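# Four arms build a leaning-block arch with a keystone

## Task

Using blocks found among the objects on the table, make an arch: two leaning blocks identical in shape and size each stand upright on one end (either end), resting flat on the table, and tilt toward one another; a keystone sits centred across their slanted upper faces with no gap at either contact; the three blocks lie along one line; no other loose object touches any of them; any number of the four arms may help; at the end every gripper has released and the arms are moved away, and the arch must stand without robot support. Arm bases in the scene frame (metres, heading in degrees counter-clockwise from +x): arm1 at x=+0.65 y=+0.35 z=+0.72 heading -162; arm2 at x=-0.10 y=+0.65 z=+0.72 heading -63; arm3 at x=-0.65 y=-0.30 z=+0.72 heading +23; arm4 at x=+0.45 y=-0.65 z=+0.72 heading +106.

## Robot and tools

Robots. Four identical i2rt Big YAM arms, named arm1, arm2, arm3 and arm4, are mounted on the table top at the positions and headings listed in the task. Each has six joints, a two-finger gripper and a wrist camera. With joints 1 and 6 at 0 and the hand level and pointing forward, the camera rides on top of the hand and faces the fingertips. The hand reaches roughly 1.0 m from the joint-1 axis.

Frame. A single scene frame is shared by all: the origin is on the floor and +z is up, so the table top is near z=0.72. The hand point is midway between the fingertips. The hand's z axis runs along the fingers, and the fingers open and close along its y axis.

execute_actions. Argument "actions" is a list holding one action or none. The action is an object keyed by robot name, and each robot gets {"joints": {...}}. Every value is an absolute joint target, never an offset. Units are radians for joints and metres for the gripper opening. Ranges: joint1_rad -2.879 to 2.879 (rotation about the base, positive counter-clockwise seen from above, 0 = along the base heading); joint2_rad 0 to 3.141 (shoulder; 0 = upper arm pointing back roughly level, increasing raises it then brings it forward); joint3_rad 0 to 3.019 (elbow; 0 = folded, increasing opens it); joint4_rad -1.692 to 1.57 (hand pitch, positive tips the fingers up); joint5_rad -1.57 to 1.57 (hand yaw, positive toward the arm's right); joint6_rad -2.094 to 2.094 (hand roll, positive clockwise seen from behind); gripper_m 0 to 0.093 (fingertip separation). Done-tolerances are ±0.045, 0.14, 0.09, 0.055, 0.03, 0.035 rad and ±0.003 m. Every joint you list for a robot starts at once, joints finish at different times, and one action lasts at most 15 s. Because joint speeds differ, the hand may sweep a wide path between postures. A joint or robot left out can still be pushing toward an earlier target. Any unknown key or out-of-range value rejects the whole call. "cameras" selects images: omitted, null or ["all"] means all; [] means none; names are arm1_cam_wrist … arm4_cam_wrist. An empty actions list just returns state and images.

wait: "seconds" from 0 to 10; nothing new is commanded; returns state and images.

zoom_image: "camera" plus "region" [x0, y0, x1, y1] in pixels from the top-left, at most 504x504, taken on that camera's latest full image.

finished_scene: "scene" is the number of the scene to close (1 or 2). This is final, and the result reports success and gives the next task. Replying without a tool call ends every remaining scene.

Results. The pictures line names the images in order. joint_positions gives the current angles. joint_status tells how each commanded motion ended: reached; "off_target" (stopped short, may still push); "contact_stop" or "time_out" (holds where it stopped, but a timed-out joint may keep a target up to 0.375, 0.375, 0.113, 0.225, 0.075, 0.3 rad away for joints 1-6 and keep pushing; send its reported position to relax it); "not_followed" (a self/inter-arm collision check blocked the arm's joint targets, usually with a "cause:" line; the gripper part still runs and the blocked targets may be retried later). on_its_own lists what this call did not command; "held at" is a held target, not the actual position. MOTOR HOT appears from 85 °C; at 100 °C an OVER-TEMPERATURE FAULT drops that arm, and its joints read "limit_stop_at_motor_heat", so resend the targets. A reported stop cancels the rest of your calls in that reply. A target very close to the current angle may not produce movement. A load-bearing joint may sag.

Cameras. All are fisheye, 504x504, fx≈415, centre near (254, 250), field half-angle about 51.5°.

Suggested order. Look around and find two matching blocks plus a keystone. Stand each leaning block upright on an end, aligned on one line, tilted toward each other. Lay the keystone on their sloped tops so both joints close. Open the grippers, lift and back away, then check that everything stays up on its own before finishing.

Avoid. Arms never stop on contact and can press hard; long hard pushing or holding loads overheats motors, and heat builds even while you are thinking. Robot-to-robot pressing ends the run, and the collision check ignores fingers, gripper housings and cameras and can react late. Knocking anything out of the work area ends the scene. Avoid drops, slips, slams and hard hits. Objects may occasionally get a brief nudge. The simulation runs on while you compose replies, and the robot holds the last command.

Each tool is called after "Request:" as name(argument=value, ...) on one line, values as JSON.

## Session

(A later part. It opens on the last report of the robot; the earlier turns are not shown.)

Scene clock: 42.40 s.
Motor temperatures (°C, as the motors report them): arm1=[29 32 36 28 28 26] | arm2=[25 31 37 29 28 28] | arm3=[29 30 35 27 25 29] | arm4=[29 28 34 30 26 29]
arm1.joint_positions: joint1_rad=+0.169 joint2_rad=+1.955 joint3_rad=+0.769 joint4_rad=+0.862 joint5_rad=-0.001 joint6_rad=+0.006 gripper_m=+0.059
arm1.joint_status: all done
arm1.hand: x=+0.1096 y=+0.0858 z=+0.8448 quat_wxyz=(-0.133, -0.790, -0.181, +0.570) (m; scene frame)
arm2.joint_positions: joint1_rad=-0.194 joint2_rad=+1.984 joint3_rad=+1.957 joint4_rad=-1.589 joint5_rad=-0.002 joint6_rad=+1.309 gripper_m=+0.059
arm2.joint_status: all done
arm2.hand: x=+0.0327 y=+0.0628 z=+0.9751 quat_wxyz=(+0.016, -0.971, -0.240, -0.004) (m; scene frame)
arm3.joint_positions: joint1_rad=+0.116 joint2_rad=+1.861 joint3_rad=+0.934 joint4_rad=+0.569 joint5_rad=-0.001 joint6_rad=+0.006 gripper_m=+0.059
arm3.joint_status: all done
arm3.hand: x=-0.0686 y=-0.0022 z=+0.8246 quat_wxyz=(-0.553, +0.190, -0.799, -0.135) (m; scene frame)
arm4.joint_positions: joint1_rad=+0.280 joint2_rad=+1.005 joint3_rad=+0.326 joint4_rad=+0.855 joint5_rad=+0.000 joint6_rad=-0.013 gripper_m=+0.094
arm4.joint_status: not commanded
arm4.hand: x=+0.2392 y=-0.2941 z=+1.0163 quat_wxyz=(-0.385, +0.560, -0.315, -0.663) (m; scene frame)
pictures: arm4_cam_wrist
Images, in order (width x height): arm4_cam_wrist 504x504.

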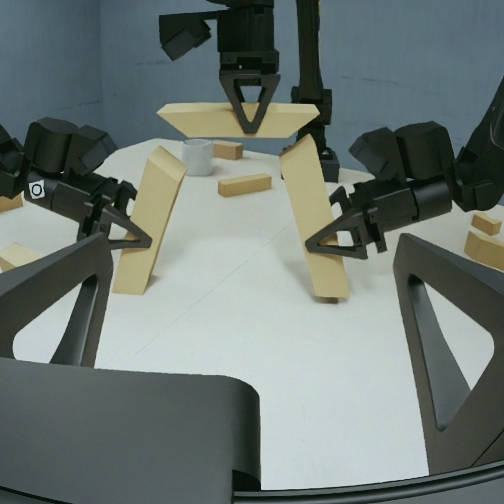

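Request:
execute_actions(actions=[{"arm2":{"joints":{"joint1_rad":-0.212,"joint3_rad":1.92,"joint4_rad":-1.485}},"arm1":{"joints":{"joint3_rad":0.742}}}], cameras=["arm4_cam_wrist"])

Request:
zoom_image(camera="arm4_cam_wrist", region=[140,80,350,200])

Request:
zoom_image(camera="arm4_cam_wrist", region=[295,240,375,310])

Scene clock: 43.73 s.
Motor temperatures (°C, as the motors report them): arm1=[29 32 36 28 28 26] | arm2=[25 31 37 29 28 28] | arm3=[29 31 35 27 25 29] | arm4=[29 28 34 30 26 29]
arm1.joint_positions: joint1_rad=+0.169 joint2_rad=+1.955 joint3_rad=+0.725 joint4_rad=+0.868 joint5_rad=-0.001 joint6_rad=+0.006 gripper_m=+0.059
arm1.joint_status: all done
arm1.hand: x=+0.1265 y=+0.0941 z=+0.8299 quat_wxyz=(-0.130, -0.801, -0.183, +0.555) (m; scene frame)
arm2.joint_positions: joint1_rad=-0.207 joint2_rad=+1.979 joint3_rad=+1.910 joint4_rad=-1.499 joint5_rad=-0.002 joint6_rad=+1.309 gripper_m=+0.059
arm2.joint_status: all done
arm2.hand: x=+0.0274 y=+0.0516 z=+0.9600 quat_wxyz=(-0.009, -0.972, -0.234, -0.004) (m; scene frame)
arm3.joint_positions: joint1_rad=+0.116 joint2_rad=+1.861 joint3_rad=+0.934 joint4_rad=+0.569 joint5_rad=-0.001 joint6_rad=+0.006 gripper_m=+0.059
arm3.joint_status: not commanded
arm3.hand: x=-0.0686 y=-0.0022 z=+0.8246 quat_wxyz=(-0.553, +0.190, -0.799, -0.135) (m; scene frame)
arm4.joint_positions: joint1_rad=+0.280 joint2_rad=+1.005 joint3_rad=+0.326 joint4_rad=+0.855 joint5_rad=+0.000 joint6_rad=-0.013 gripper_m=+0.094
arm4.joint_status: not commanded
arm4.hand: x=+0.2392 y=-0.2941 z=+1.0163 quat_wxyz=(-0.385, +0.560, -0.315, -0.663) (m; scene frame)
pictures: arm4_cam_wrist
Images, in order (width x height): arm4_cam_wrist 504x504.

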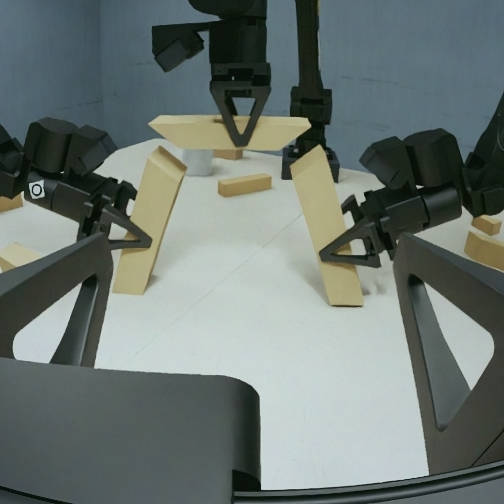

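Region (140, 80, 350, 200) of arm4_cam_wrist's 504x504 image, scaled by 2.400, with more detail than that image has; it fills the top 288 rows of this view, and the rest is white.

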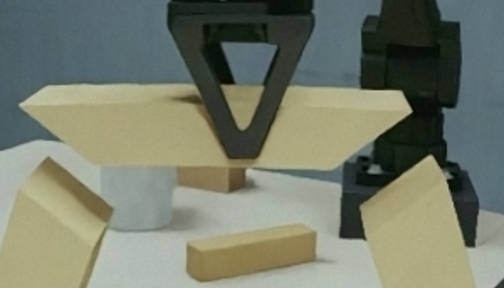

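Region (295, 240, 375, 310) of arm4_cam_wrist's 504x504 image, scaled by 6.300, with more detail than that image has; it fills the top 441 rows of this view, and the rest is white.

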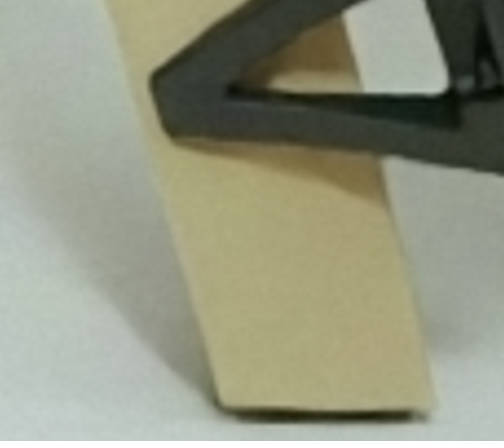

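Request:
execute_actions(actions=[{"arm2":{"joints":{"joint1_rad":-0.19,"joint3_rad":1.87,"joint4_rad":-1.42}}}], cameras=["arm4_cam_wrist"])

Request:
zoom_image(camera="arm4_cam_wrist", region=[140,80,350,200])

Scene clock: 44.87 s.
Motor temperatures (°C, as the motors report them): arm1=[29 32 36 28 28 26] | arm2=[25 31 37 29 28 28] | arm3=[29 31 35 27 25 29] | arm4=[29 28 34 30 26 29]
arm1.joint_positions: joint1_rad=+0.169 joint2_rad=+1.955 joint3_rad=+0.725 joint4_rad=+0.868 joint5_rad=-0.001 joint6_rad=+0.006 gripper_m=+0.059
arm1.joint_status: not commanded
arm1.hand: x=+0.1265 y=+0.0941 z=+0.8299 quat_wxyz=(-0.130, -0.801, -0.183, +0.555) (m; scene frame)
arm2.joint_positions: joint1_rad=-0.196 joint2_rad=+1.977 joint3_rad=+1.859 joint4_rad=-1.434 joint5_rad=-0.002 joint6_rad=+1.309 gripper_m=+0.059
arm2.joint_status: all done
arm2.hand: x=+0.0343 y=+0.0513 z=+0.9420 quat_wxyz=(-0.017, -0.971, -0.239, -0.004) (m; scene frame)
arm3.joint_positions: joint1_rad=+0.116 joint2_rad=+1.861 joint3_rad=+0.934 joint4_rad=+0.569 joint5_rad=-0.001 joint6_rad=+0.006 gripper_m=+0.059
arm3.joint_status: not commanded
arm3.hand: x=-0.0686 y=-0.0022 z=+0.8246 quat_wxyz=(-0.553, +0.190, -0.799, -0.135) (m; scene frame)
arm4.joint_positions: joint1_rad=+0.280 joint2_rad=+1.005 joint3_rad=+0.326 joint4_rad=+0.855 joint5_rad=+0.000 joint6_rad=-0.013 gripper_m=+0.094
arm4.joint_status: not commanded
arm4.hand: x=+0.2392 y=-0.2941 z=+1.0163 quat_wxyz=(-0.385, +0.560, -0.315, -0.663) (m; scene frame)
pictures: arm4_cam_wrist
Images, in order (width x height): arm4_cam_wrist 504x504.

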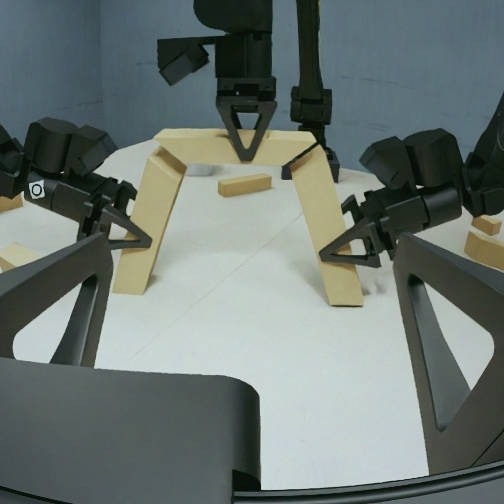

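Region (140, 80, 350, 200) of arm4_cam_wrist's 504x504 image, scaled by 2.400, with more detail than that image has; it fills the top 288 rows of this view, and the rest is white.

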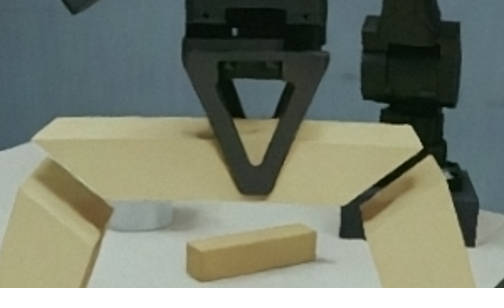

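Request:
execute_actions(actions=[{"arm2":{"joints":{"joint3_rad":1.838,"joint4_rad":-1.392}}}], cameras=["arm4_cam_wrist"])

Request:
zoom_image(camera="arm4_cam_wrist", region=[140,80,350,200])

Scene clock: 45.67 s.
Motor temperatures (°C, as the motors report them): arm1=[29 32 36 28 28 26] | arm2=[25 31 37 29 28 28] | arm3=[29 31 34 27 25 29] | arm4=[29 28 34 30 26 29]
arm1.joint_positions: joint1_rad=+0.169 joint2_rad=+1.955 joint3_rad=+0.725 joint4_rad=+0.868 joint5_rad=-0.001 joint6_rad=+0.006 gripper_m=+0.059
arm1.joint_status: not commanded
arm1.hand: x=+0.1265 y=+0.0941 z=+0.8299 quat_wxyz=(-0.130, -0.801, -0.183, +0.555) (m; scene frame)
arm2.joint_positions: joint1_rad=-0.196 joint2_rad=+1.977 joint3_rad=+1.829 joint4_rad=-1.405 joint5_rad=-0.002 joint6_rad=+1.309 gripper_m=+0.059
arm2.joint_status: all done
arm2.hand: x=+0.0339 y=+0.0531 z=+0.9308 quat_wxyz=(-0.016, -0.971, -0.239, -0.004) (m; scene frame)
arm3.joint_positions: joint1_rad=+0.116 joint2_rad=+1.861 joint3_rad=+0.934 joint4_rad=+0.569 joint5_rad=-0.001 joint6_rad=+0.006 gripper_m=+0.059
arm3.joint_status: not commanded
arm3.hand: x=-0.0686 y=-0.0022 z=+0.8246 quat_wxyz=(-0.553, +0.190, -0.799, -0.135) (m; scene frame)
arm4.joint_positions: joint1_rad=+0.280 joint2_rad=+1.005 joint3_rad=+0.326 joint4_rad=+0.855 joint5_rad=+0.000 joint6_rad=-0.013 gripper_m=+0.094
arm4.joint_status: not commanded
arm4.hand: x=+0.2392 y=-0.2941 z=+1.0163 quat_wxyz=(-0.385, +0.560, -0.315, -0.663) (m; scene frame)
pictures: arm4_cam_wrist
Images, in order (width x height): arm4_cam_wrist 504x504.

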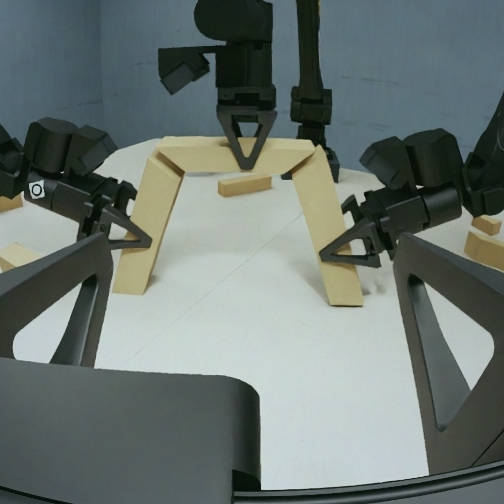

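Region (140, 80, 350, 200) of arm4_cam_wrist's 504x504 image, scaled by 2.400, with more detail than that image has; it fills the top 288 rows of this view, and the rest is white.

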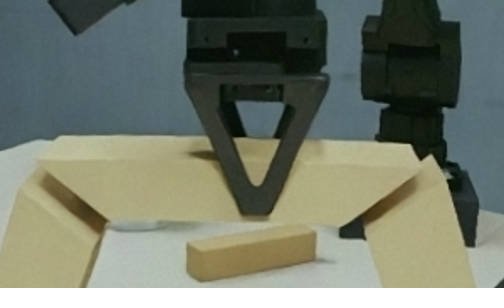

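Request:
execute_actions(actions=[{"arm2":{"joints":{"joint3_rad":1.81,"joint4_rad":-1.355}}}], cameras=["arm4_cam_wrist","arm1_cam_wrist","arm3_cam_wrist"])

Request:
zoom_image(camera="arm4_cam_wrist", region=[140,110,240,210])

Request:
zoom_image(camera="arm4_cam_wrist", region=[250,110,350,210])

Scene clock: 46.67 s.
Motor temperatures (°C, as the motors report them): arm1=[29 32 36 28 28 26] | arm2=[25 31 37 29 28 28] | arm3=[29 31 34 27 25 29] | arm4=[29 28 34 30 26 29]
arm1.joint_positions: joint1_rad=+0.169 joint2_rad=+1.955 joint3_rad=+0.725 joint4_rad=+0.868 joint5_rad=-0.001 joint6_rad=+0.006 gripper_m=+0.059
arm1.joint_status: not commanded
arm1.hand: x=+0.1265 y=+0.0941 z=+0.8299 quat_wxyz=(-0.130, -0.801, -0.183, +0.555) (m; scene frame)
arm2.joint_positions: joint1_rad=-0.196 joint2_rad=+1.977 joint3_rad=+1.801 joint4_rad=-1.369 joint5_rad=-0.002 joint6_rad=+1.309 gripper_m=+0.059
arm2.joint_status: all done
arm2.hand: x=+0.0341 y=+0.0527 z=+0.9202 quat_wxyz=(-0.020, -0.971, -0.239, -0.004) (m; scene frame)
arm3.joint_positions: joint1_rad=+0.116 joint2_rad=+1.861 joint3_rad=+0.934 joint4_rad=+0.569 joint5_rad=-0.001 joint6_rad=+0.006 gripper_m=+0.059
arm3.joint_status: not commanded
arm3.hand: x=-0.0686 y=-0.0022 z=+0.8246 quat_wxyz=(-0.553, +0.190, -0.799, -0.135) (m; scene frame)
arm4.joint_positions: joint1_rad=+0.280 joint2_rad=+1.005 joint3_rad=+0.326 joint4_rad=+0.855 joint5_rad=+0.000 joint6_rad=-0.013 gripper_m=+0.094
arm4.joint_status: not commanded
arm4.hand: x=+0.2392 y=-0.2941 z=+1.0163 quat_wxyz=(-0.385, +0.560, -0.315, -0.663) (m; scene frame)
pictures: arm1_cam_wrist, arm3_cam_wrist, arm4_cam_wrist
Images, in order (width x height): arm1_cam_wrist 504x504, arm3_cam_wrist 504x504, arm4_cam_wrist 504x504.

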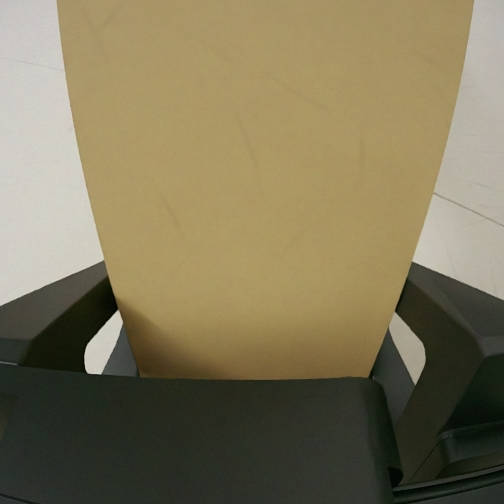

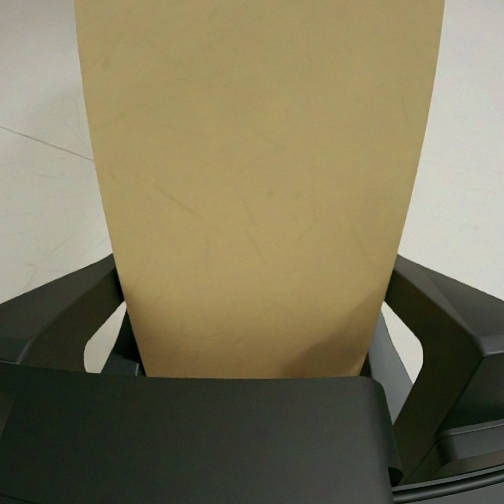

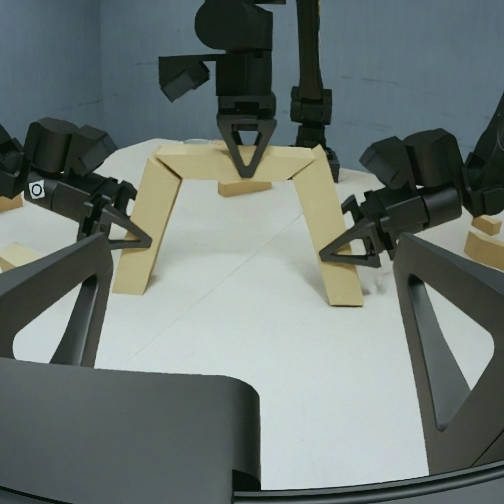

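Region (140, 110, 240, 210) of arm4_cam_wrist's 504x504 image, scaled by 5.040, with more detail than that image has.

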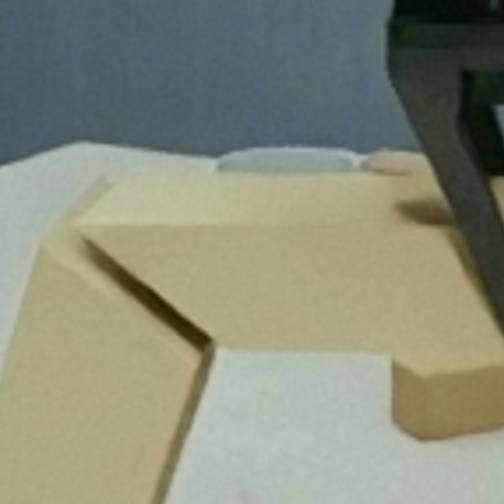

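Region (250, 110, 350, 210) of arm4_cam_wrist's 504x504 image, scaled by 5.040, with more detail than that image has.

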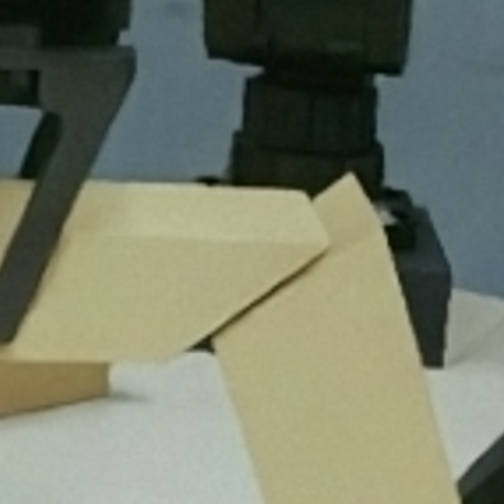

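Request:
execute_actions(actions=[{"arm2":{"joints":{"joint3_rad":1.885,"joint4_rad":-1.42}},"arm1":{"joints":{"joint3_rad":0.785}}}], cameras=[])

Request:
execute_actions(actions=[{"arm1":{"joints":{"joint2_rad":1.965}},"arm2":{"joints":{"joint1_rad":-0.215}}}], cameras=["arm4_cam_wrist"])

Request:
zoom_image(camera="arm4_cam_wrist", region=[140,80,350,200])

Request:
zoom_image(camera="arm4_cam_wrist", region=[295,240,375,310])

Scene clock: 47.63 s.
Motor temperatures (°C, as the motors report them): arm1=[29 32 36 28 28 26] | arm2=[25 32 37 29 28 28] | arm3=[29 31 34 27 25 29] | arm4=[29 28 34 30 26 29]
arm1.joint_positions: joint1_rad=+0.169 joint2_rad=+1.955 joint3_rad=+0.741 joint4_rad=+0.868 joint5_rad=-0.001 joint6_rad=+0.006 gripper_m=+0.059
arm1.joint_status: all done
arm1.hand: x=+0.1200 y=+0.0911 z=+0.8357 quat_wxyz=(-0.131, -0.797, -0.182, +0.561) (m; scene frame)
arm2.joint_positions: joint1_rad=-0.195 joint2_rad=+1.977 joint3_rad=+1.825 joint4_rad=-1.410 joint5_rad=-0.001 joint6_rad=+1.311 gripper_m=+0.059
arm2.joint_status: all done
arm2.hand: x=+0.0339 y=+0.0553 z=+0.9293 quat_wxyz=(-0.012, -0.971, -0.239, -0.004) (m; scene frame)
arm3.joint_positions: joint1_rad=+0.116 joint2_rad=+1.861 joint3_rad=+0.934 joint4_rad=+0.569 joint5_rad=-0.001 joint6_rad=+0.006 gripper_m=+0.059
arm3.joint_status: not commanded
arm3.hand: x=-0.0686 y=-0.0022 z=+0.8246 quat_wxyz=(-0.553, +0.190, -0.799, -0.135) (m; scene frame)
arm4.joint_positions: joint1_rad=+0.280 joint2_rad=+1.005 joint3_rad=+0.326 joint4_rad=+0.855 joint5_rad=+0.000 joint6_rad=-0.013 gripper_m=+0.094
arm4.joint_status: not commanded
arm4.hand: x=+0.2392 y=-0.2941 z=+1.0163 quat_wxyz=(-0.385, +0.560, -0.315, -0.663) (m; scene frame)
pictures: none
No camera images: the call's "cameras" was empty. Leave "cameras" out to get every camera's image.

Scene clock: 48.37 s.
Motor temperatures (°C, as the motors report them): arm1=[29 32 36 28 28 26] | arm2=[25 32 37 29 28 28] | arm3=[29 31 34 27 25 29] | arm4=[29 28 34 30 26 29]
arm1.joint_positions: joint1_rad=+0.169 joint2_rad=+1.971 joint3_rad=+0.741 joint4_rad=+0.868 joint5_rad=-0.001 joint6_rad=+0.006 gripper_m=+0.059
arm1.joint_status: all done
arm1.hand: x=+0.1218 y=+0.0919 z=+0.8264 quat_wxyz=(-0.129, -0.801, -0.183, +0.555) (m; scene frame)
arm2.joint_positions: joint1_rad=-0.211 joint2_rad=+1.977 joint3_rad=+1.825 joint4_rad=-1.410 joint5_rad=-0.001 joint6_rad=+1.311 gripper_m=+0.059
arm2.joint_status: all done
arm2.hand: x=+0.0247 y=+0.0533 z=+0.9292 quat_wxyz=(-0.012, -0.973, -0.231, -0.004) (m; scene frame)
arm3.joint_positions: joint1_rad=+0.116 joint2_rad=+1.861 joint3_rad=+0.934 joint4_rad=+0.569 joint5_rad=-0.001 joint6_rad=+0.006 gripper_m=+0.059
arm3.joint_status: not commanded
arm3.hand: x=-0.0686 y=-0.0022 z=+0.8246 quat_wxyz=(-0.553, +0.190, -0.799, -0.135) (m; scene frame)
arm4.joint_positions: joint1_rad=+0.280 joint2_rad=+1.005 joint3_rad=+0.326 joint4_rad=+0.855 joint5_rad=+0.000 joint6_rad=-0.013 gripper_m=+0.094
arm4.joint_status: not commanded
arm4.hand: x=+0.2392 y=-0.2941 z=+1.0163 quat_wxyz=(-0.385, +0.560, -0.315, -0.663) (m; scene frame)
pictures: arm4_cam_wrist
Images, in order (width x height): arm4_cam_wrist 504x504.

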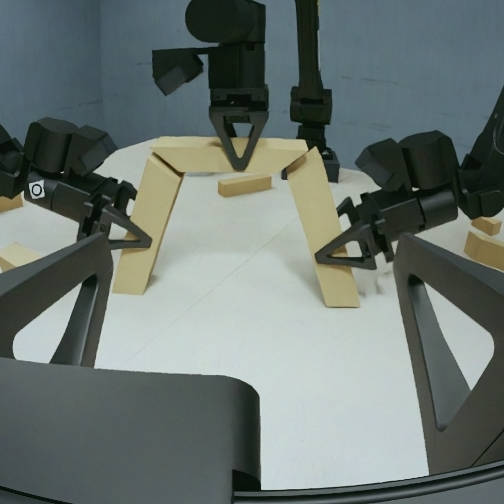

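Region (140, 80, 350, 200) of arm4_cam_wrist's 504x504 image, scaled by 2.400, with more detail than that image has; it fills the top 288 rows of this view, and the rest is white.

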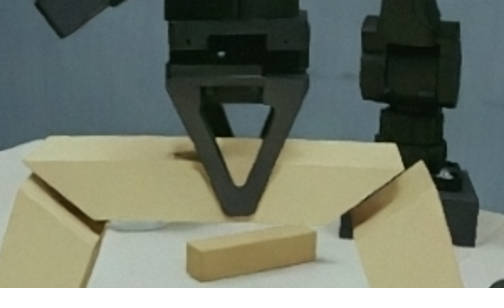

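Region (295, 240, 375, 310) of arm4_cam_wrist's 504x504 image, scaled by 6.300, with more detail than that image has; it fills the top 441 rows of this view, and the rest is white.

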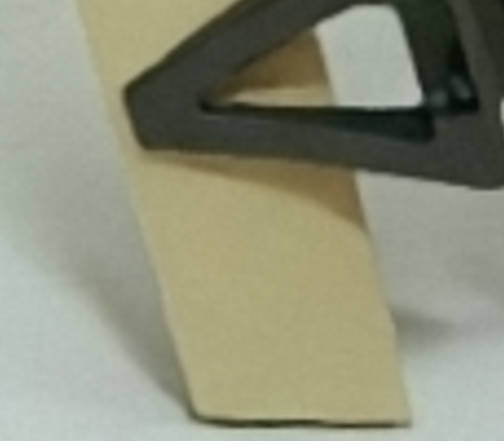

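Request:
execute_actions(actions=[{"arm2":{"joints":{"joint1_rad":-0.196,"joint4_rad":-1.365}}}], cameras=[])

Request:
execute_actions(actions=[{"arm2":{"joints":{"joint3_rad":1.808}}}], cameras=["arm4_cam_wrist"])

Request:
zoom_image(camera="arm4_cam_wrist", region=[140,110,240,210])

Request:
zoom_image(camera="arm4_cam_wrist", region=[240,110,340,210])

Scene clock: 49.27 s.
Motor temperatures (°C, as the motors report them): arm1=[29 32 36 28 28 26] | arm2=[25 32 37 29 28 28] | arm3=[29 31 34 27 25 29] | arm4=[29 28 34 30 26 29]
arm1.joint_positions: joint1_rad=+0.169 joint2_rad=+1.971 joint3_rad=+0.741 joint4_rad=+0.868 joint5_rad=-0.001 joint6_rad=+0.006 gripper_m=+0.059
arm1.joint_status: not commanded
arm1.hand: x=+0.1218 y=+0.0919 z=+0.8264 quat_wxyz=(-0.129, -0.801, -0.183, +0.555) (m; scene frame)
arm2.joint_positions: joint1_rad=-0.203 joint2_rad=+1.977 joint3_rad=+1.825 joint4_rad=-1.379 joint5_rad=-0.001 joint6_rad=+1.311 gripper_m=+0.059
arm2.joint_status: all done
arm2.hand: x=+0.0311 y=+0.0471 z=+0.9295 quat_wxyz=(-0.027, -0.972, -0.235, -0.003) (m; scene frame)
arm3.joint_positions: joint1_rad=+0.116 joint2_rad=+1.861 joint3_rad=+0.934 joint4_rad=+0.569 joint5_rad=-0.001 joint6_rad=+0.006 gripper_m=+0.059
arm3.joint_status: not commanded
arm3.hand: x=-0.0686 y=-0.0022 z=+0.8246 quat_wxyz=(-0.553, +0.190, -0.799, -0.135) (m; scene frame)
arm4.joint_positions: joint1_rad=+0.280 joint2_rad=+1.005 joint3_rad=+0.326 joint4_rad=+0.855 joint5_rad=+0.000 joint6_rad=-0.013 gripper_m=+0.094
arm4.joint_status: not commanded
arm4.hand: x=+0.2392 y=-0.2941 z=+1.0163 quat_wxyz=(-0.385, +0.560, -0.315, -0.663) (m; scene frame)
pictures: none
No camera images: the call's "cameras" was empty. Leave "cameras" out to get every camera's image.

Scene clock: 50.00 s.
Motor temperatures (°C, as the motors report them): arm1=[29 32 35 28 28 26] | arm2=[25 32 37 29 28 28] | arm3=[29 31 34 27 25 29] | arm4=[29 28 34 30 26 29]
arm1.joint_positions: joint1_rad=+0.169 joint2_rad=+1.971 joint3_rad=+0.741 joint4_rad=+0.868 joint5_rad=-0.001 joint6_rad=+0.006 gripper_m=+0.059
arm1.joint_status: not commanded
arm1.hand: x=+0.1218 y=+0.0919 z=+0.8264 quat_wxyz=(-0.129, -0.801, -0.183, +0.555) (m; scene frame)
arm2.joint_positions: joint1_rad=-0.203 joint2_rad=+1.976 joint3_rad=+1.798 joint4_rad=-1.377 joint5_rad=-0.001 joint6_rad=+1.311 gripper_m=+0.059
arm2.joint_status: all done
arm2.hand: x=+0.0296 y=+0.0545 z=+0.9194 quat_wxyz=(-0.015, -0.972, -0.235, -0.003) (m; scene frame)
arm3.joint_positions: joint1_rad=+0.116 joint2_rad=+1.861 joint3_rad=+0.934 joint4_rad=+0.569 joint5_rad=-0.001 joint6_rad=+0.006 gripper_m=+0.059
arm3.joint_status: not commanded
arm3.hand: x=-0.0686 y=-0.0022 z=+0.8246 quat_wxyz=(-0.553, +0.190, -0.799, -0.135) (m; scene frame)
arm4.joint_positions: joint1_rad=+0.280 joint2_rad=+1.005 joint3_rad=+0.326 joint4_rad=+0.855 joint5_rad=+0.000 joint6_rad=-0.013 gripper_m=+0.094
arm4.joint_status: not commanded
arm4.hand: x=+0.2392 y=-0.2941 z=+1.0163 quat_wxyz=(-0.385, +0.560, -0.315, -0.663) (m; scene frame)
pictures: arm4_cam_wrist
Images, in order (width x height): arm4_cam_wrist 504x504.

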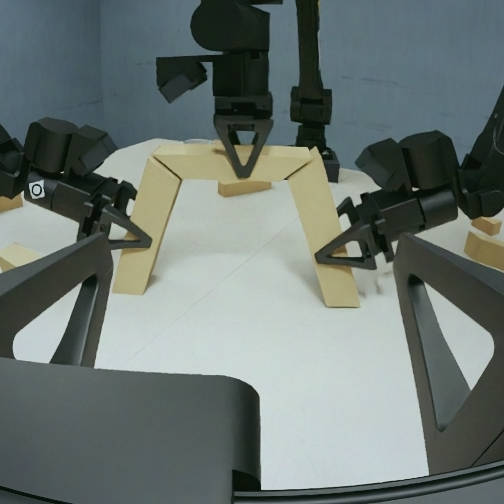

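Region (140, 110, 240, 210) of arm4_cam_wrist's 504x504 image, scaled by 5.040, with more detail than that image has.

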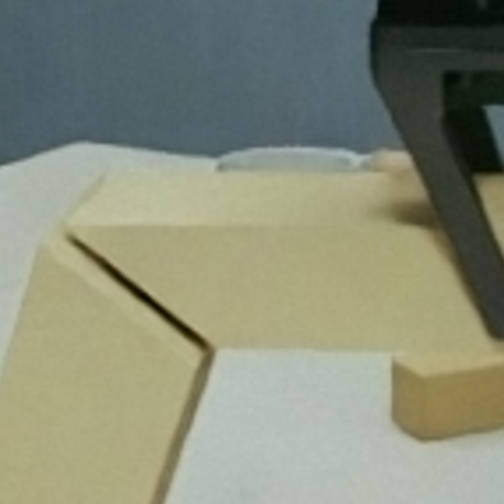

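Region (240, 110, 340, 210) of arm4_cam_wrist's 504x504 image, scaled by 5.040, with more detail than that image has.

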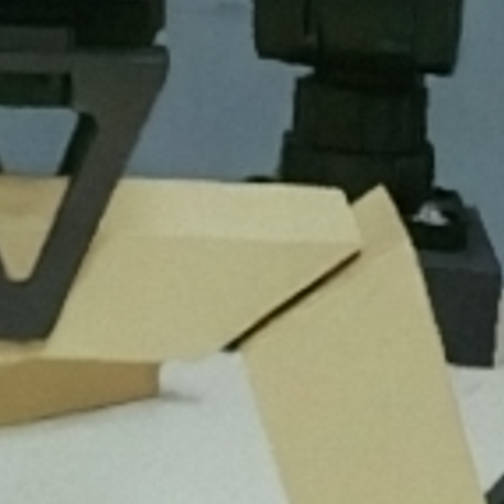

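Request:
execute_actions(actions=[], cameras=["arm4_cam_wrist"])

Request:
execute_actions(actions=[{"arm2":{"joints":{"gripper_m":0.093}}}], cameras=["arm4_cam_wrist"])

Request:
zoom_image(camera="arm4_cam_wrist", region=[140,110,340,260])

Scene clock: 50.63 s.
Motor temperatures (°C, as the motors report them): arm1=[29 32 35 28 28 26] | arm2=[25 32 37 29 28 28] | arm3=[29 31 34 27 25 29] | arm4=[29 28 34 30 26 29]
arm1.joint_positions: joint1_rad=+0.169 joint2_rad=+1.971 joint3_rad=+0.741 joint4_rad=+0.868 joint5_rad=-0.001 joint6_rad=+0.006 gripper_m=+0.059
arm1.joint_status: not commanded
arm1.hand: x=+0.1218 y=+0.0919 z=+0.8264 quat_wxyz=(-0.129, -0.801, -0.183, +0.555) (m; scene frame)
arm2.joint_positions: joint1_rad=-0.203 joint2_rad=+1.976 joint3_rad=+1.798 joint4_rad=-1.377 joint5_rad=-0.001 joint6_rad=+1.311 gripper_m=+0.059
arm2.joint_status: all done
arm2.hand: x=+0.0296 y=+0.0545 z=+0.9194 quat_wxyz=(-0.015, -0.972, -0.235, -0.003) (m; scene frame)
arm3.joint_positions: joint1_rad=+0.116 joint2_rad=+1.861 joint3_rad=+0.934 joint4_rad=+0.569 joint5_rad=-0.001 joint6_rad=+0.006 gripper_m=+0.059
arm3.joint_status: not commanded
arm3.hand: x=-0.0686 y=-0.0022 z=+0.8246 quat_wxyz=(-0.553, +0.190, -0.799, -0.135) (m; scene frame)
arm4.joint_positions: joint1_rad=+0.280 joint2_rad=+1.005 joint3_rad=+0.326 joint4_rad=+0.855 joint5_rad=+0.000 joint6_rad=-0.013 gripper_m=+0.094
arm4.joint_status: not commanded
arm4.hand: x=+0.2392 y=-0.2941 z=+1.0163 quat_wxyz=(-0.385, +0.560, -0.315, -0.663) (m; scene frame)
pictures: arm4_cam_wrist
Images, in order (width x height): arm4_cam_wrist 504x504.

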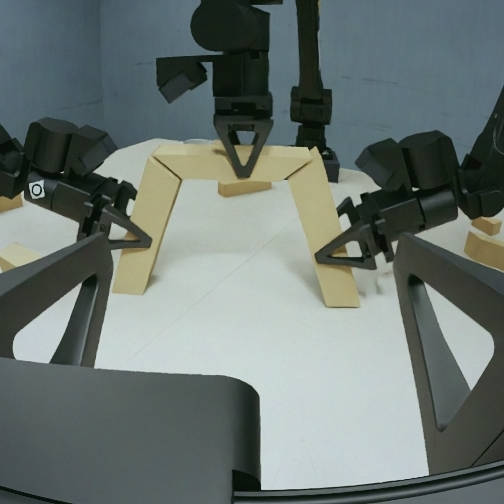

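Scene clock: 51.23 s.
Motor temperatures (°C, as the motors report them): arm1=[29 32 35 28 28 26] | arm2=[25 32 37 29 28 28] | arm3=[29 31 34 27 25 29] | arm4=[29 28 34 30 26 29]
arm1.joint_positions: joint1_rad=+0.169 joint2_rad=+1.975 joint3_rad=+0.741 joint4_rad=+0.868 joint5_rad=-0.001 joint6_rad=+0.004 gripper_m=+0.059
arm1.joint_status: not commanded
arm1.hand: x=+0.1222 y=+0.0921 z=+0.8244 quat_wxyz=(-0.129, -0.802, -0.184, +0.554) (m; scene frame)
arm2.joint_positions: joint1_rad=-0.203 joint2_rad=+1.971 joint3_rad=+1.798 joint4_rad=-1.377 joint5_rad=-0.001 joint6_rad=+1.311 gripper_m=+0.093
arm2.joint_status: all done
arm2.hand: x=+0.0295 y=+0.0546 z=+0.9224 quat_wxyz=(-0.017, -0.972, -0.235, -0.003) (m; scene frame)
arm3.joint_positions: joint1_rad=+0.116 joint2_rad=+1.861 joint3_rad=+0.934 joint4_rad=+0.569 joint5_rad=-0.001 joint6_rad=+0.002 gripper_m=+0.059
arm3.joint_status: not commanded
arm3.hand: x=-0.0686 y=-0.0022 z=+0.8244 quat_wxyz=(-0.554, +0.192, -0.799, -0.134) (m; scene frame)
arm4.joint_positions: joint1_rad=+0.280 joint2_rad=+1.005 joint3_rad=+0.326 joint4_rad=+0.855 joint5_rad=+0.000 joint6_rad=-0.013 gripper_m=+0.094
arm4.joint_status: not commanded
arm4.hand: x=+0.2392 y=-0.2941 z=+1.0163 quat_wxyz=(-0.385, +0.560, -0.315, -0.663) (m; scene frame)
pictures: arm4_cam_wrist
Images, in order (width x height): arm4_cam_wrist 504x504.

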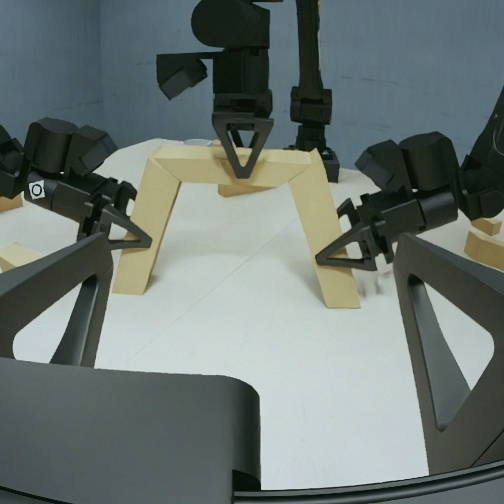

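Region (140, 110, 340, 260) of arm4_cam_wrist's 504x504 image, scaled by 2.520, with more detail than that image has; it fills the top 378 rows of this view, and the rest is white.

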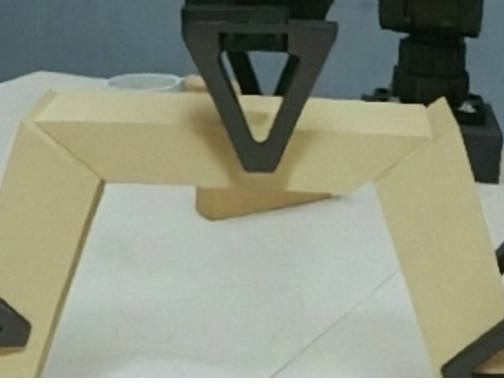

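Request:
execute_actions(actions=[{"arm2":{"joints":{"joint3_rad":2.05,"joint4_rad":-1.6}},"arm1":{"joints":{"gripper_m":0.07}}}], cameras=["arm4_cam_wrist"])

Request:
zoom_image(camera="arm4_cam_wrist", region=[100,110,380,320])

Scene clock: 52.43 s.
Motor temperatures (°C, as the motors report them): arm1=[29 32 35 28 28 26] | arm2=[25 32 37 29 28 28] | arm3=[29 31 34 27 25 29] | arm4=[29 28 34 30 26 29]
arm1.joint_positions: joint1_rad=+0.169 joint2_rad=+1.975 joint3_rad=+0.761 joint4_rad=+0.889 joint5_rad=-0.001 joint6_rad=+0.004 gripper_m=+0.070
arm1.joint_status: all done
arm1.hand: x=+0.1126 y=+0.0874 z=+0.8365 quat_wxyz=(-0.132, -0.790, -0.181, +0.570) (m; scene frame)
arm2.joint_positions: joint1_rad=-0.203 joint2_rad=+1.948 joint3_rad=+2.011 joint4_rad=-1.589 joint5_rad=-0.001 joint6_rad=+1.311 gripper_m=+0.093
arm2.joint_status: all done
arm2.hand: x=+0.0294 y=+0.0525 z=+1.0175 quat_wxyz=(-0.030, -0.971, -0.235, -0.003) (m; scene frame)
arm3.joint_positions: joint1_rad=+0.116 joint2_rad=+1.861 joint3_rad=+0.934 joint4_rad=+0.569 joint5_rad=-0.001 joint6_rad=+0.000 gripper_m=+0.059
arm3.joint_status: not commanded
arm3.hand: x=-0.0685 y=-0.0025 z=+0.8244 quat_wxyz=(-0.554, +0.192, -0.799, -0.134) (m; scene frame)
arm4.joint_positions: joint1_rad=+0.280 joint2_rad=+1.005 joint3_rad=+0.326 joint4_rad=+0.855 joint5_rad=+0.000 joint6_rad=-0.013 gripper_m=+0.094
arm4.joint_status: not commanded
arm4.hand: x=+0.2392 y=-0.2941 z=+1.0163 quat_wxyz=(-0.385, +0.560, -0.315, -0.663) (m; scene frame)
pictures: arm4_cam_wrist
Images, in order (width x height): arm4_cam_wrist 504x504.

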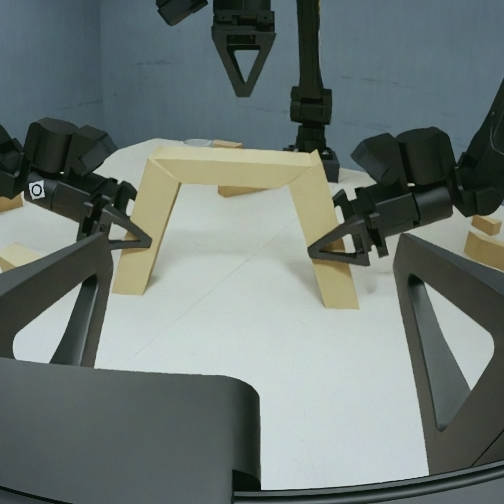

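Region (100, 110, 380, 320) of arm4_cam_wrist's 504x504 image, scaled by 1.800, with more detail than that image has; it fills the top 378 rows of this view, and the rest is white.

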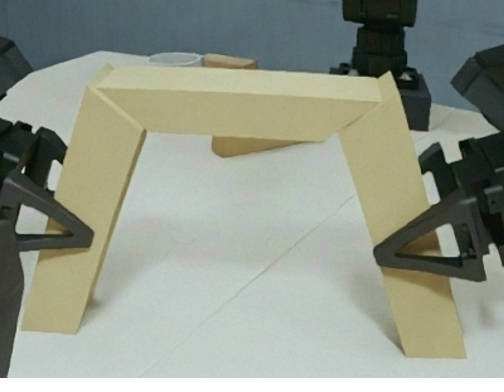

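Request:
zoom_image(camera="arm4_cam_wrist", region=[260,130,370,240])

Request:
zoom_image(camera="arm4_cam_wrist", region=[120,130,230,240])

Request:
execute_actions(actions=[{"arm2":{"joints":{"joint2_rad":1.55,"joint3_rad":1.7}},"arm3":{"joints":{"gripper_m":0.07}},"arm1":{"joints":{"gripper_m":0.093}}}])

Region (260, 130, 370, 240) of arm4_cam_wrist's 504x504 image, scaled by 4.582, with more detail than that image has.

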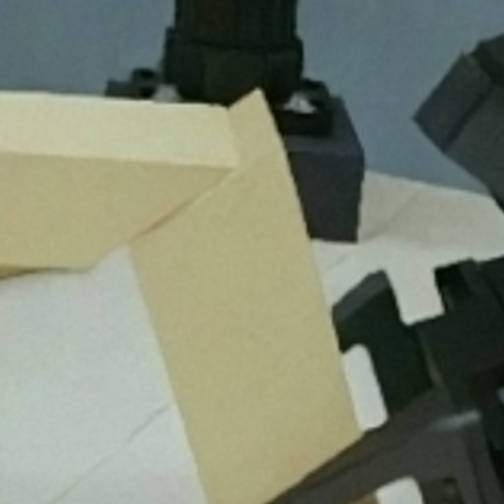

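Region (120, 130, 230, 240) of arm4_cam_wrist's 504x504 image, scaled by 4.582, with more detail than that image has.

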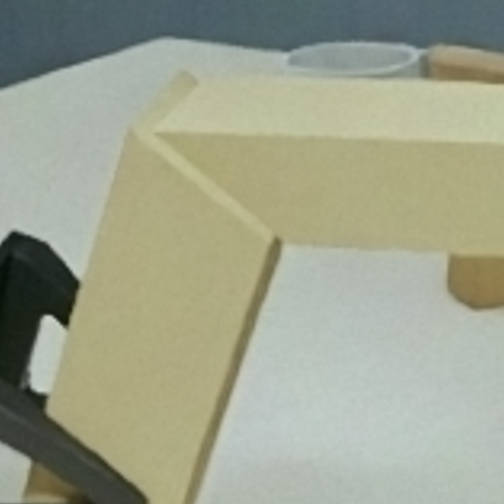

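Scene clock: 54.07 s.
Motor temperatures (°C, as the motors report them): arm1=[29 32 35 28 28 26] | arm2=[25 32 37 29 28 28] | arm3=[29 31 34 27 25 29] | arm4=[29 28 34 30 26 29]
arm1.joint_positions: joint1_rad=+0.169 joint2_rad=+1.975 joint3_rad=+0.761 joint4_rad=+0.889 joint5_rad=-0.001 joint6_rad=+0.004 gripper_m=+0.093
arm1.joint_status: all done
arm1.hand: x=+0.1126 y=+0.0874 z=+0.8365 quat_wxyz=(-0.132, -0.790, -0.181, +0.570) (m; scene frame)
arm2.joint_positions: joint1_rad=-0.203 joint2_rad=+1.547 joint3_rad=+1.699 joint4_rad=-1.593 joint5_rad=-0.001 joint6_rad=+1.311 gripper_m=+0.093
arm2.joint_status: all done
arm2.hand: x=+0.0015 y=+0.1772 z=+1.1040 quat_wxyz=(-0.072, -0.969, -0.235, -0.002) (m; scene frame)
arm3.joint_positions: joint1_rad=+0.116 joint2_rad=+1.857 joint3_rad=+0.934 joint4_rad=+0.589 joint5_rad=-0.001 joint6_rad=+0.000 gripper_m=+0.070
arm3.joint_status: all done
arm3.hand: x=-0.0669 y=-0.0016 z=+0.8318 quat_wxyz=(-0.563, +0.191, -0.792, -0.136) (m; scene frame)
arm4.joint_positions: joint1_rad=+0.280 joint2_rad=+1.005 joint3_rad=+0.326 joint4_rad=+0.855 joint5_rad=+0.000 joint6_rad=-0.013 gripper_m=+0.094
arm4.joint_status: not commanded
arm4.hand: x=+0.2392 y=-0.2941 z=+1.0163 quat_wxyz=(-0.385, +0.560, -0.315, -0.663) (m; scene frame)
pictures: arm1_cam_wrist, arm2_cam_wrist, arm3_cam_wrist, arm4_cam_wrist
Images, in order (width x height): arm1_cam_wrist 504x504, arm2_cam_wrist 504x504, arm3_cam_wrist 504x504, arm4_cam_wrist 504x504.

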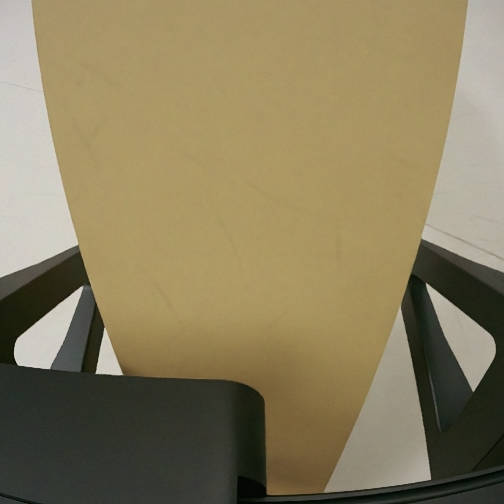

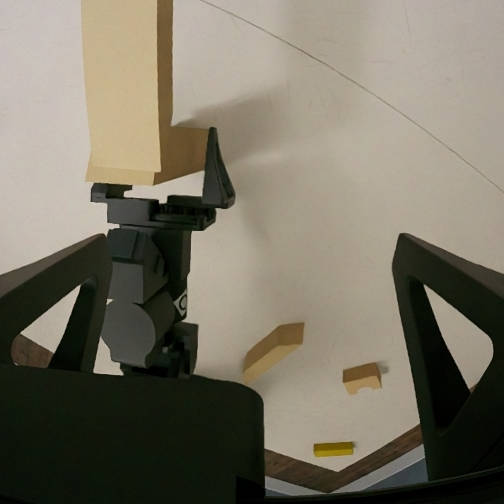

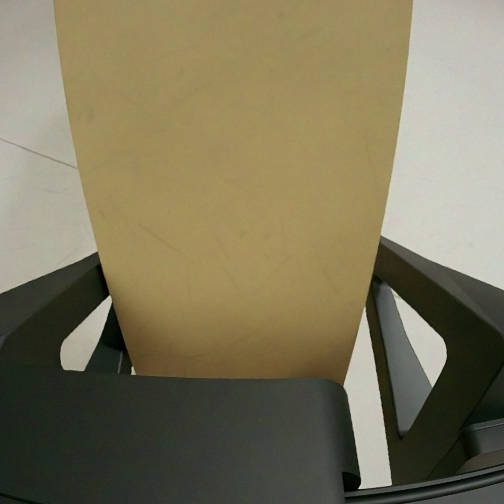

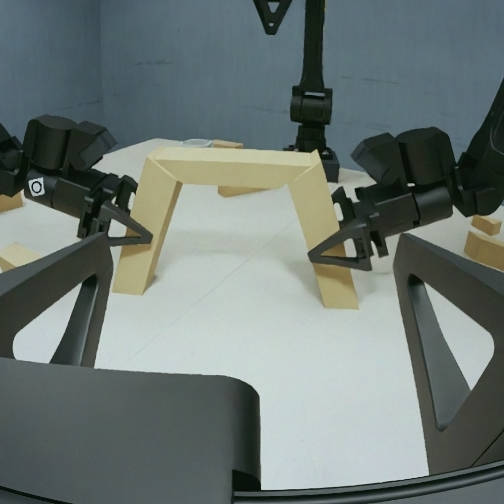

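Request:
execute_actions(actions=[{"arm2":{"joints":{"joint2_rad":1.2,"joint3_rad":1.4,"joint4_rad":-1.45}},"arm3":{"joints":{"gripper_m":0.093,"joint2_rad":1.62,"joint3_rad":0.72,"joint4_rad":0.4}},"arm1":{"joints":{"joint2_rad":1.7,"joint3_rad":0.5,"joint4_rad":0.7}}}], cameras=["arm4_cam_wrist"])

Request:
execute_actions(actions=[{"arm3":{"joints":{"joint2_rad":0.8,"joint3_rad":0.56,"joint4_rad":0.3}},"arm1":{"joints":{"joint2_rad":1.0,"joint3_rad":0.4,"joint4_rad":0.4}}}])

Scene clock: 55.67 s.
Motor temperatures (°C, as the motors report them): arm1=[29 32 35 28 28 26] | arm2=[25 32 37 29 28 28] | arm3=[29 31 34 27 25 29] | arm4=[29 28 34 30 26 29]
arm1.joint_positions: joint1_rad=+0.169 joint2_rad=+1.712 joint3_rad=+0.499 joint4_rad=+0.709 joint5_rad=-0.001 joint6_rad=+0.004 gripper_m=+0.093
arm1.joint_status: all done
arm1.hand: x=+0.2099 y=+0.1349 z=+0.8399 quat_wxyz=(-0.115, -0.838, -0.192, +0.497) (m; scene frame)
arm2.joint_positions: joint1_rad=-0.203 joint2_rad=+1.196 joint3_rad=+1.400 joint4_rad=-1.466 joint5_rad=-0.001 joint6_rad=+1.311 gripper_m=+0.093
arm2.joint_status: all done
arm2.hand: x=-0.0190 y=+0.2704 z=+1.1288 quat_wxyz=(-0.161, -0.959, -0.232, +0.000) (m; scene frame)
arm3.joint_positions: joint1_rad=+0.116 joint2_rad=+1.622 joint3_rad=+0.717 joint4_rad=+0.406 joint5_rad=-0.001 joint6_rad=+0.000 gripper_m=+0.093
arm3.joint_status: all done
arm3.hand: x=-0.1524 y=-0.0452 z=+0.8295 quat_wxyz=(-0.496, +0.201, -0.836, -0.120) (m; scene frame)
arm4.joint_positions: joint1_rad=+0.280 joint2_rad=+1.005 joint3_rad=+0.326 joint4_rad=+0.855 joint5_rad=+0.000 joint6_rad=-0.013 gripper_m=+0.094
arm4.joint_status: not commanded
arm4.hand: x=+0.2392 y=-0.2941 z=+1.0163 quat_wxyz=(-0.385, +0.560, -0.315, -0.663) (m; scene frame)
pictures: arm4_cam_wrist
Images, in order (width x height): arm4_cam_wrist 504x504.

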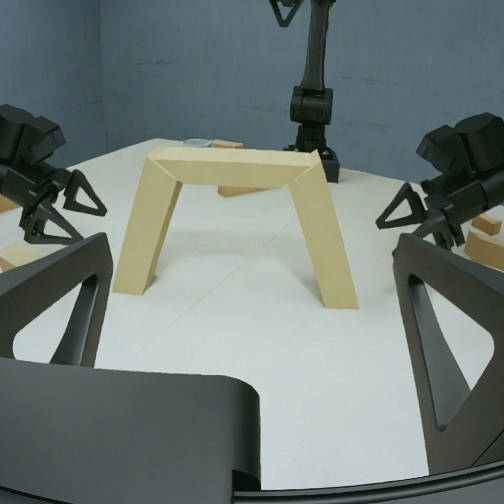

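Scene clock: 57.13 s.
Motor temperatures (°C, as the motors report them): arm1=[29 32 35 28 28 26] | arm2=[25 32 37 29 28 28] | arm3=[29 31 34 27 25 29] | arm4=[29 28 34 30 26 29]
arm1.joint_positions: joint1_rad=+0.169 joint2_rad=+1.007 joint3_rad=+0.389 joint4_rad=+0.410 joint5_rad=-0.001 joint6_rad=+0.004 gripper_m=+0.093
arm1.joint_status: all done
arm1.hand: x=+0.2672 y=+0.1624 z=+1.0350 quat_wxyz=(-0.143, -0.756, -0.173, +0.615) (m; scene frame)
arm2.joint_positions: joint1_rad=-0.203 joint2_rad=+1.196 joint3_rad=+1.400 joint4_rad=-1.466 joint5_rad=-0.001 joint6_rad=+1.311 gripper_m=+0.093
arm2.joint_status: not commanded
arm2.hand: x=-0.0190 y=+0.2704 z=+1.1288 quat_wxyz=(-0.161, -0.959, -0.232, +0.000) (m; scene frame)
arm3.joint_positions: joint1_rad=+0.116 joint2_rad=+0.798 joint3_rad=+0.541 joint4_rad=+0.295 joint5_rad=-0.001 joint6_rad=+0.000 gripper_m=+0.093
arm3.joint_status: all done
arm3.hand: x=-0.2765 y=-0.1085 z=+1.1037 quat_wxyz=(-0.700, +0.163, -0.674, -0.169) (m; scene frame)
arm4.joint_positions: joint1_rad=+0.280 joint2_rad=+1.005 joint3_rad=+0.326 joint4_rad=+0.855 joint5_rad=+0.000 joint6_rad=-0.013 gripper_m=+0.094
arm4.joint_status: not commanded
arm4.hand: x=+0.2392 y=-0.2941 z=+1.0163 quat_wxyz=(-0.385, +0.560, -0.315, -0.663) (m; scene frame)
pictures: arm1_cam_wrist, arm2_cam_wrist, arm3_cam_wrist, arm4_cam_wrist
Images, in order (width x height): arm1_cam_wrist 504x504, arm2_cam_wrist 504x504, arm3_cam_wrist 504x504, arm4_cam_wrist 504x504.

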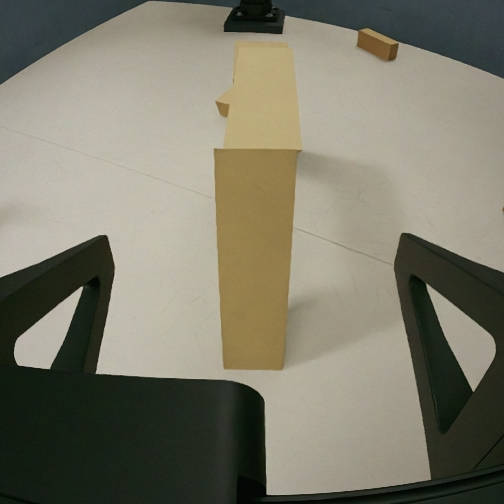

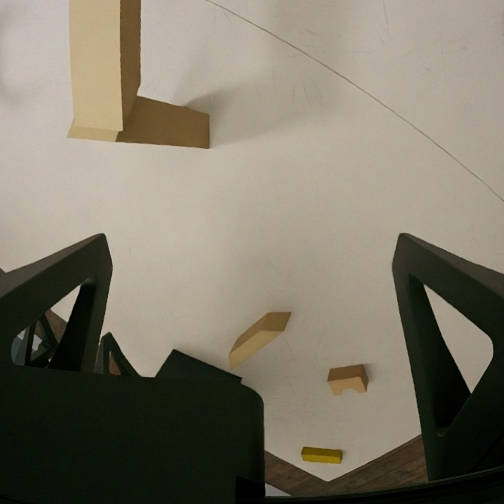

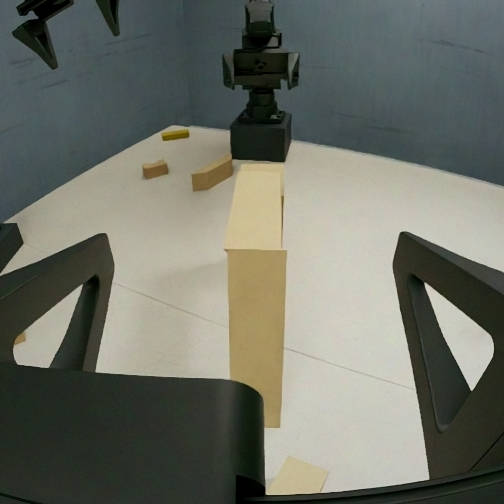

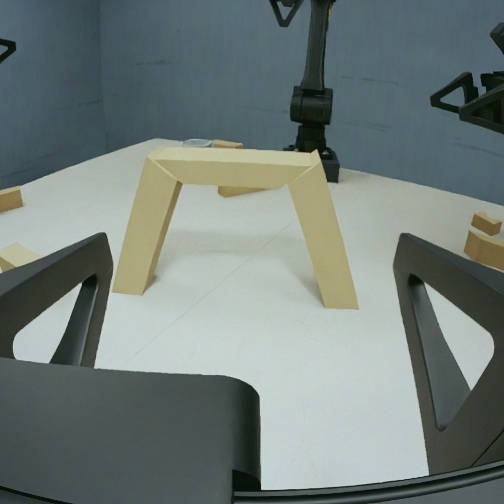

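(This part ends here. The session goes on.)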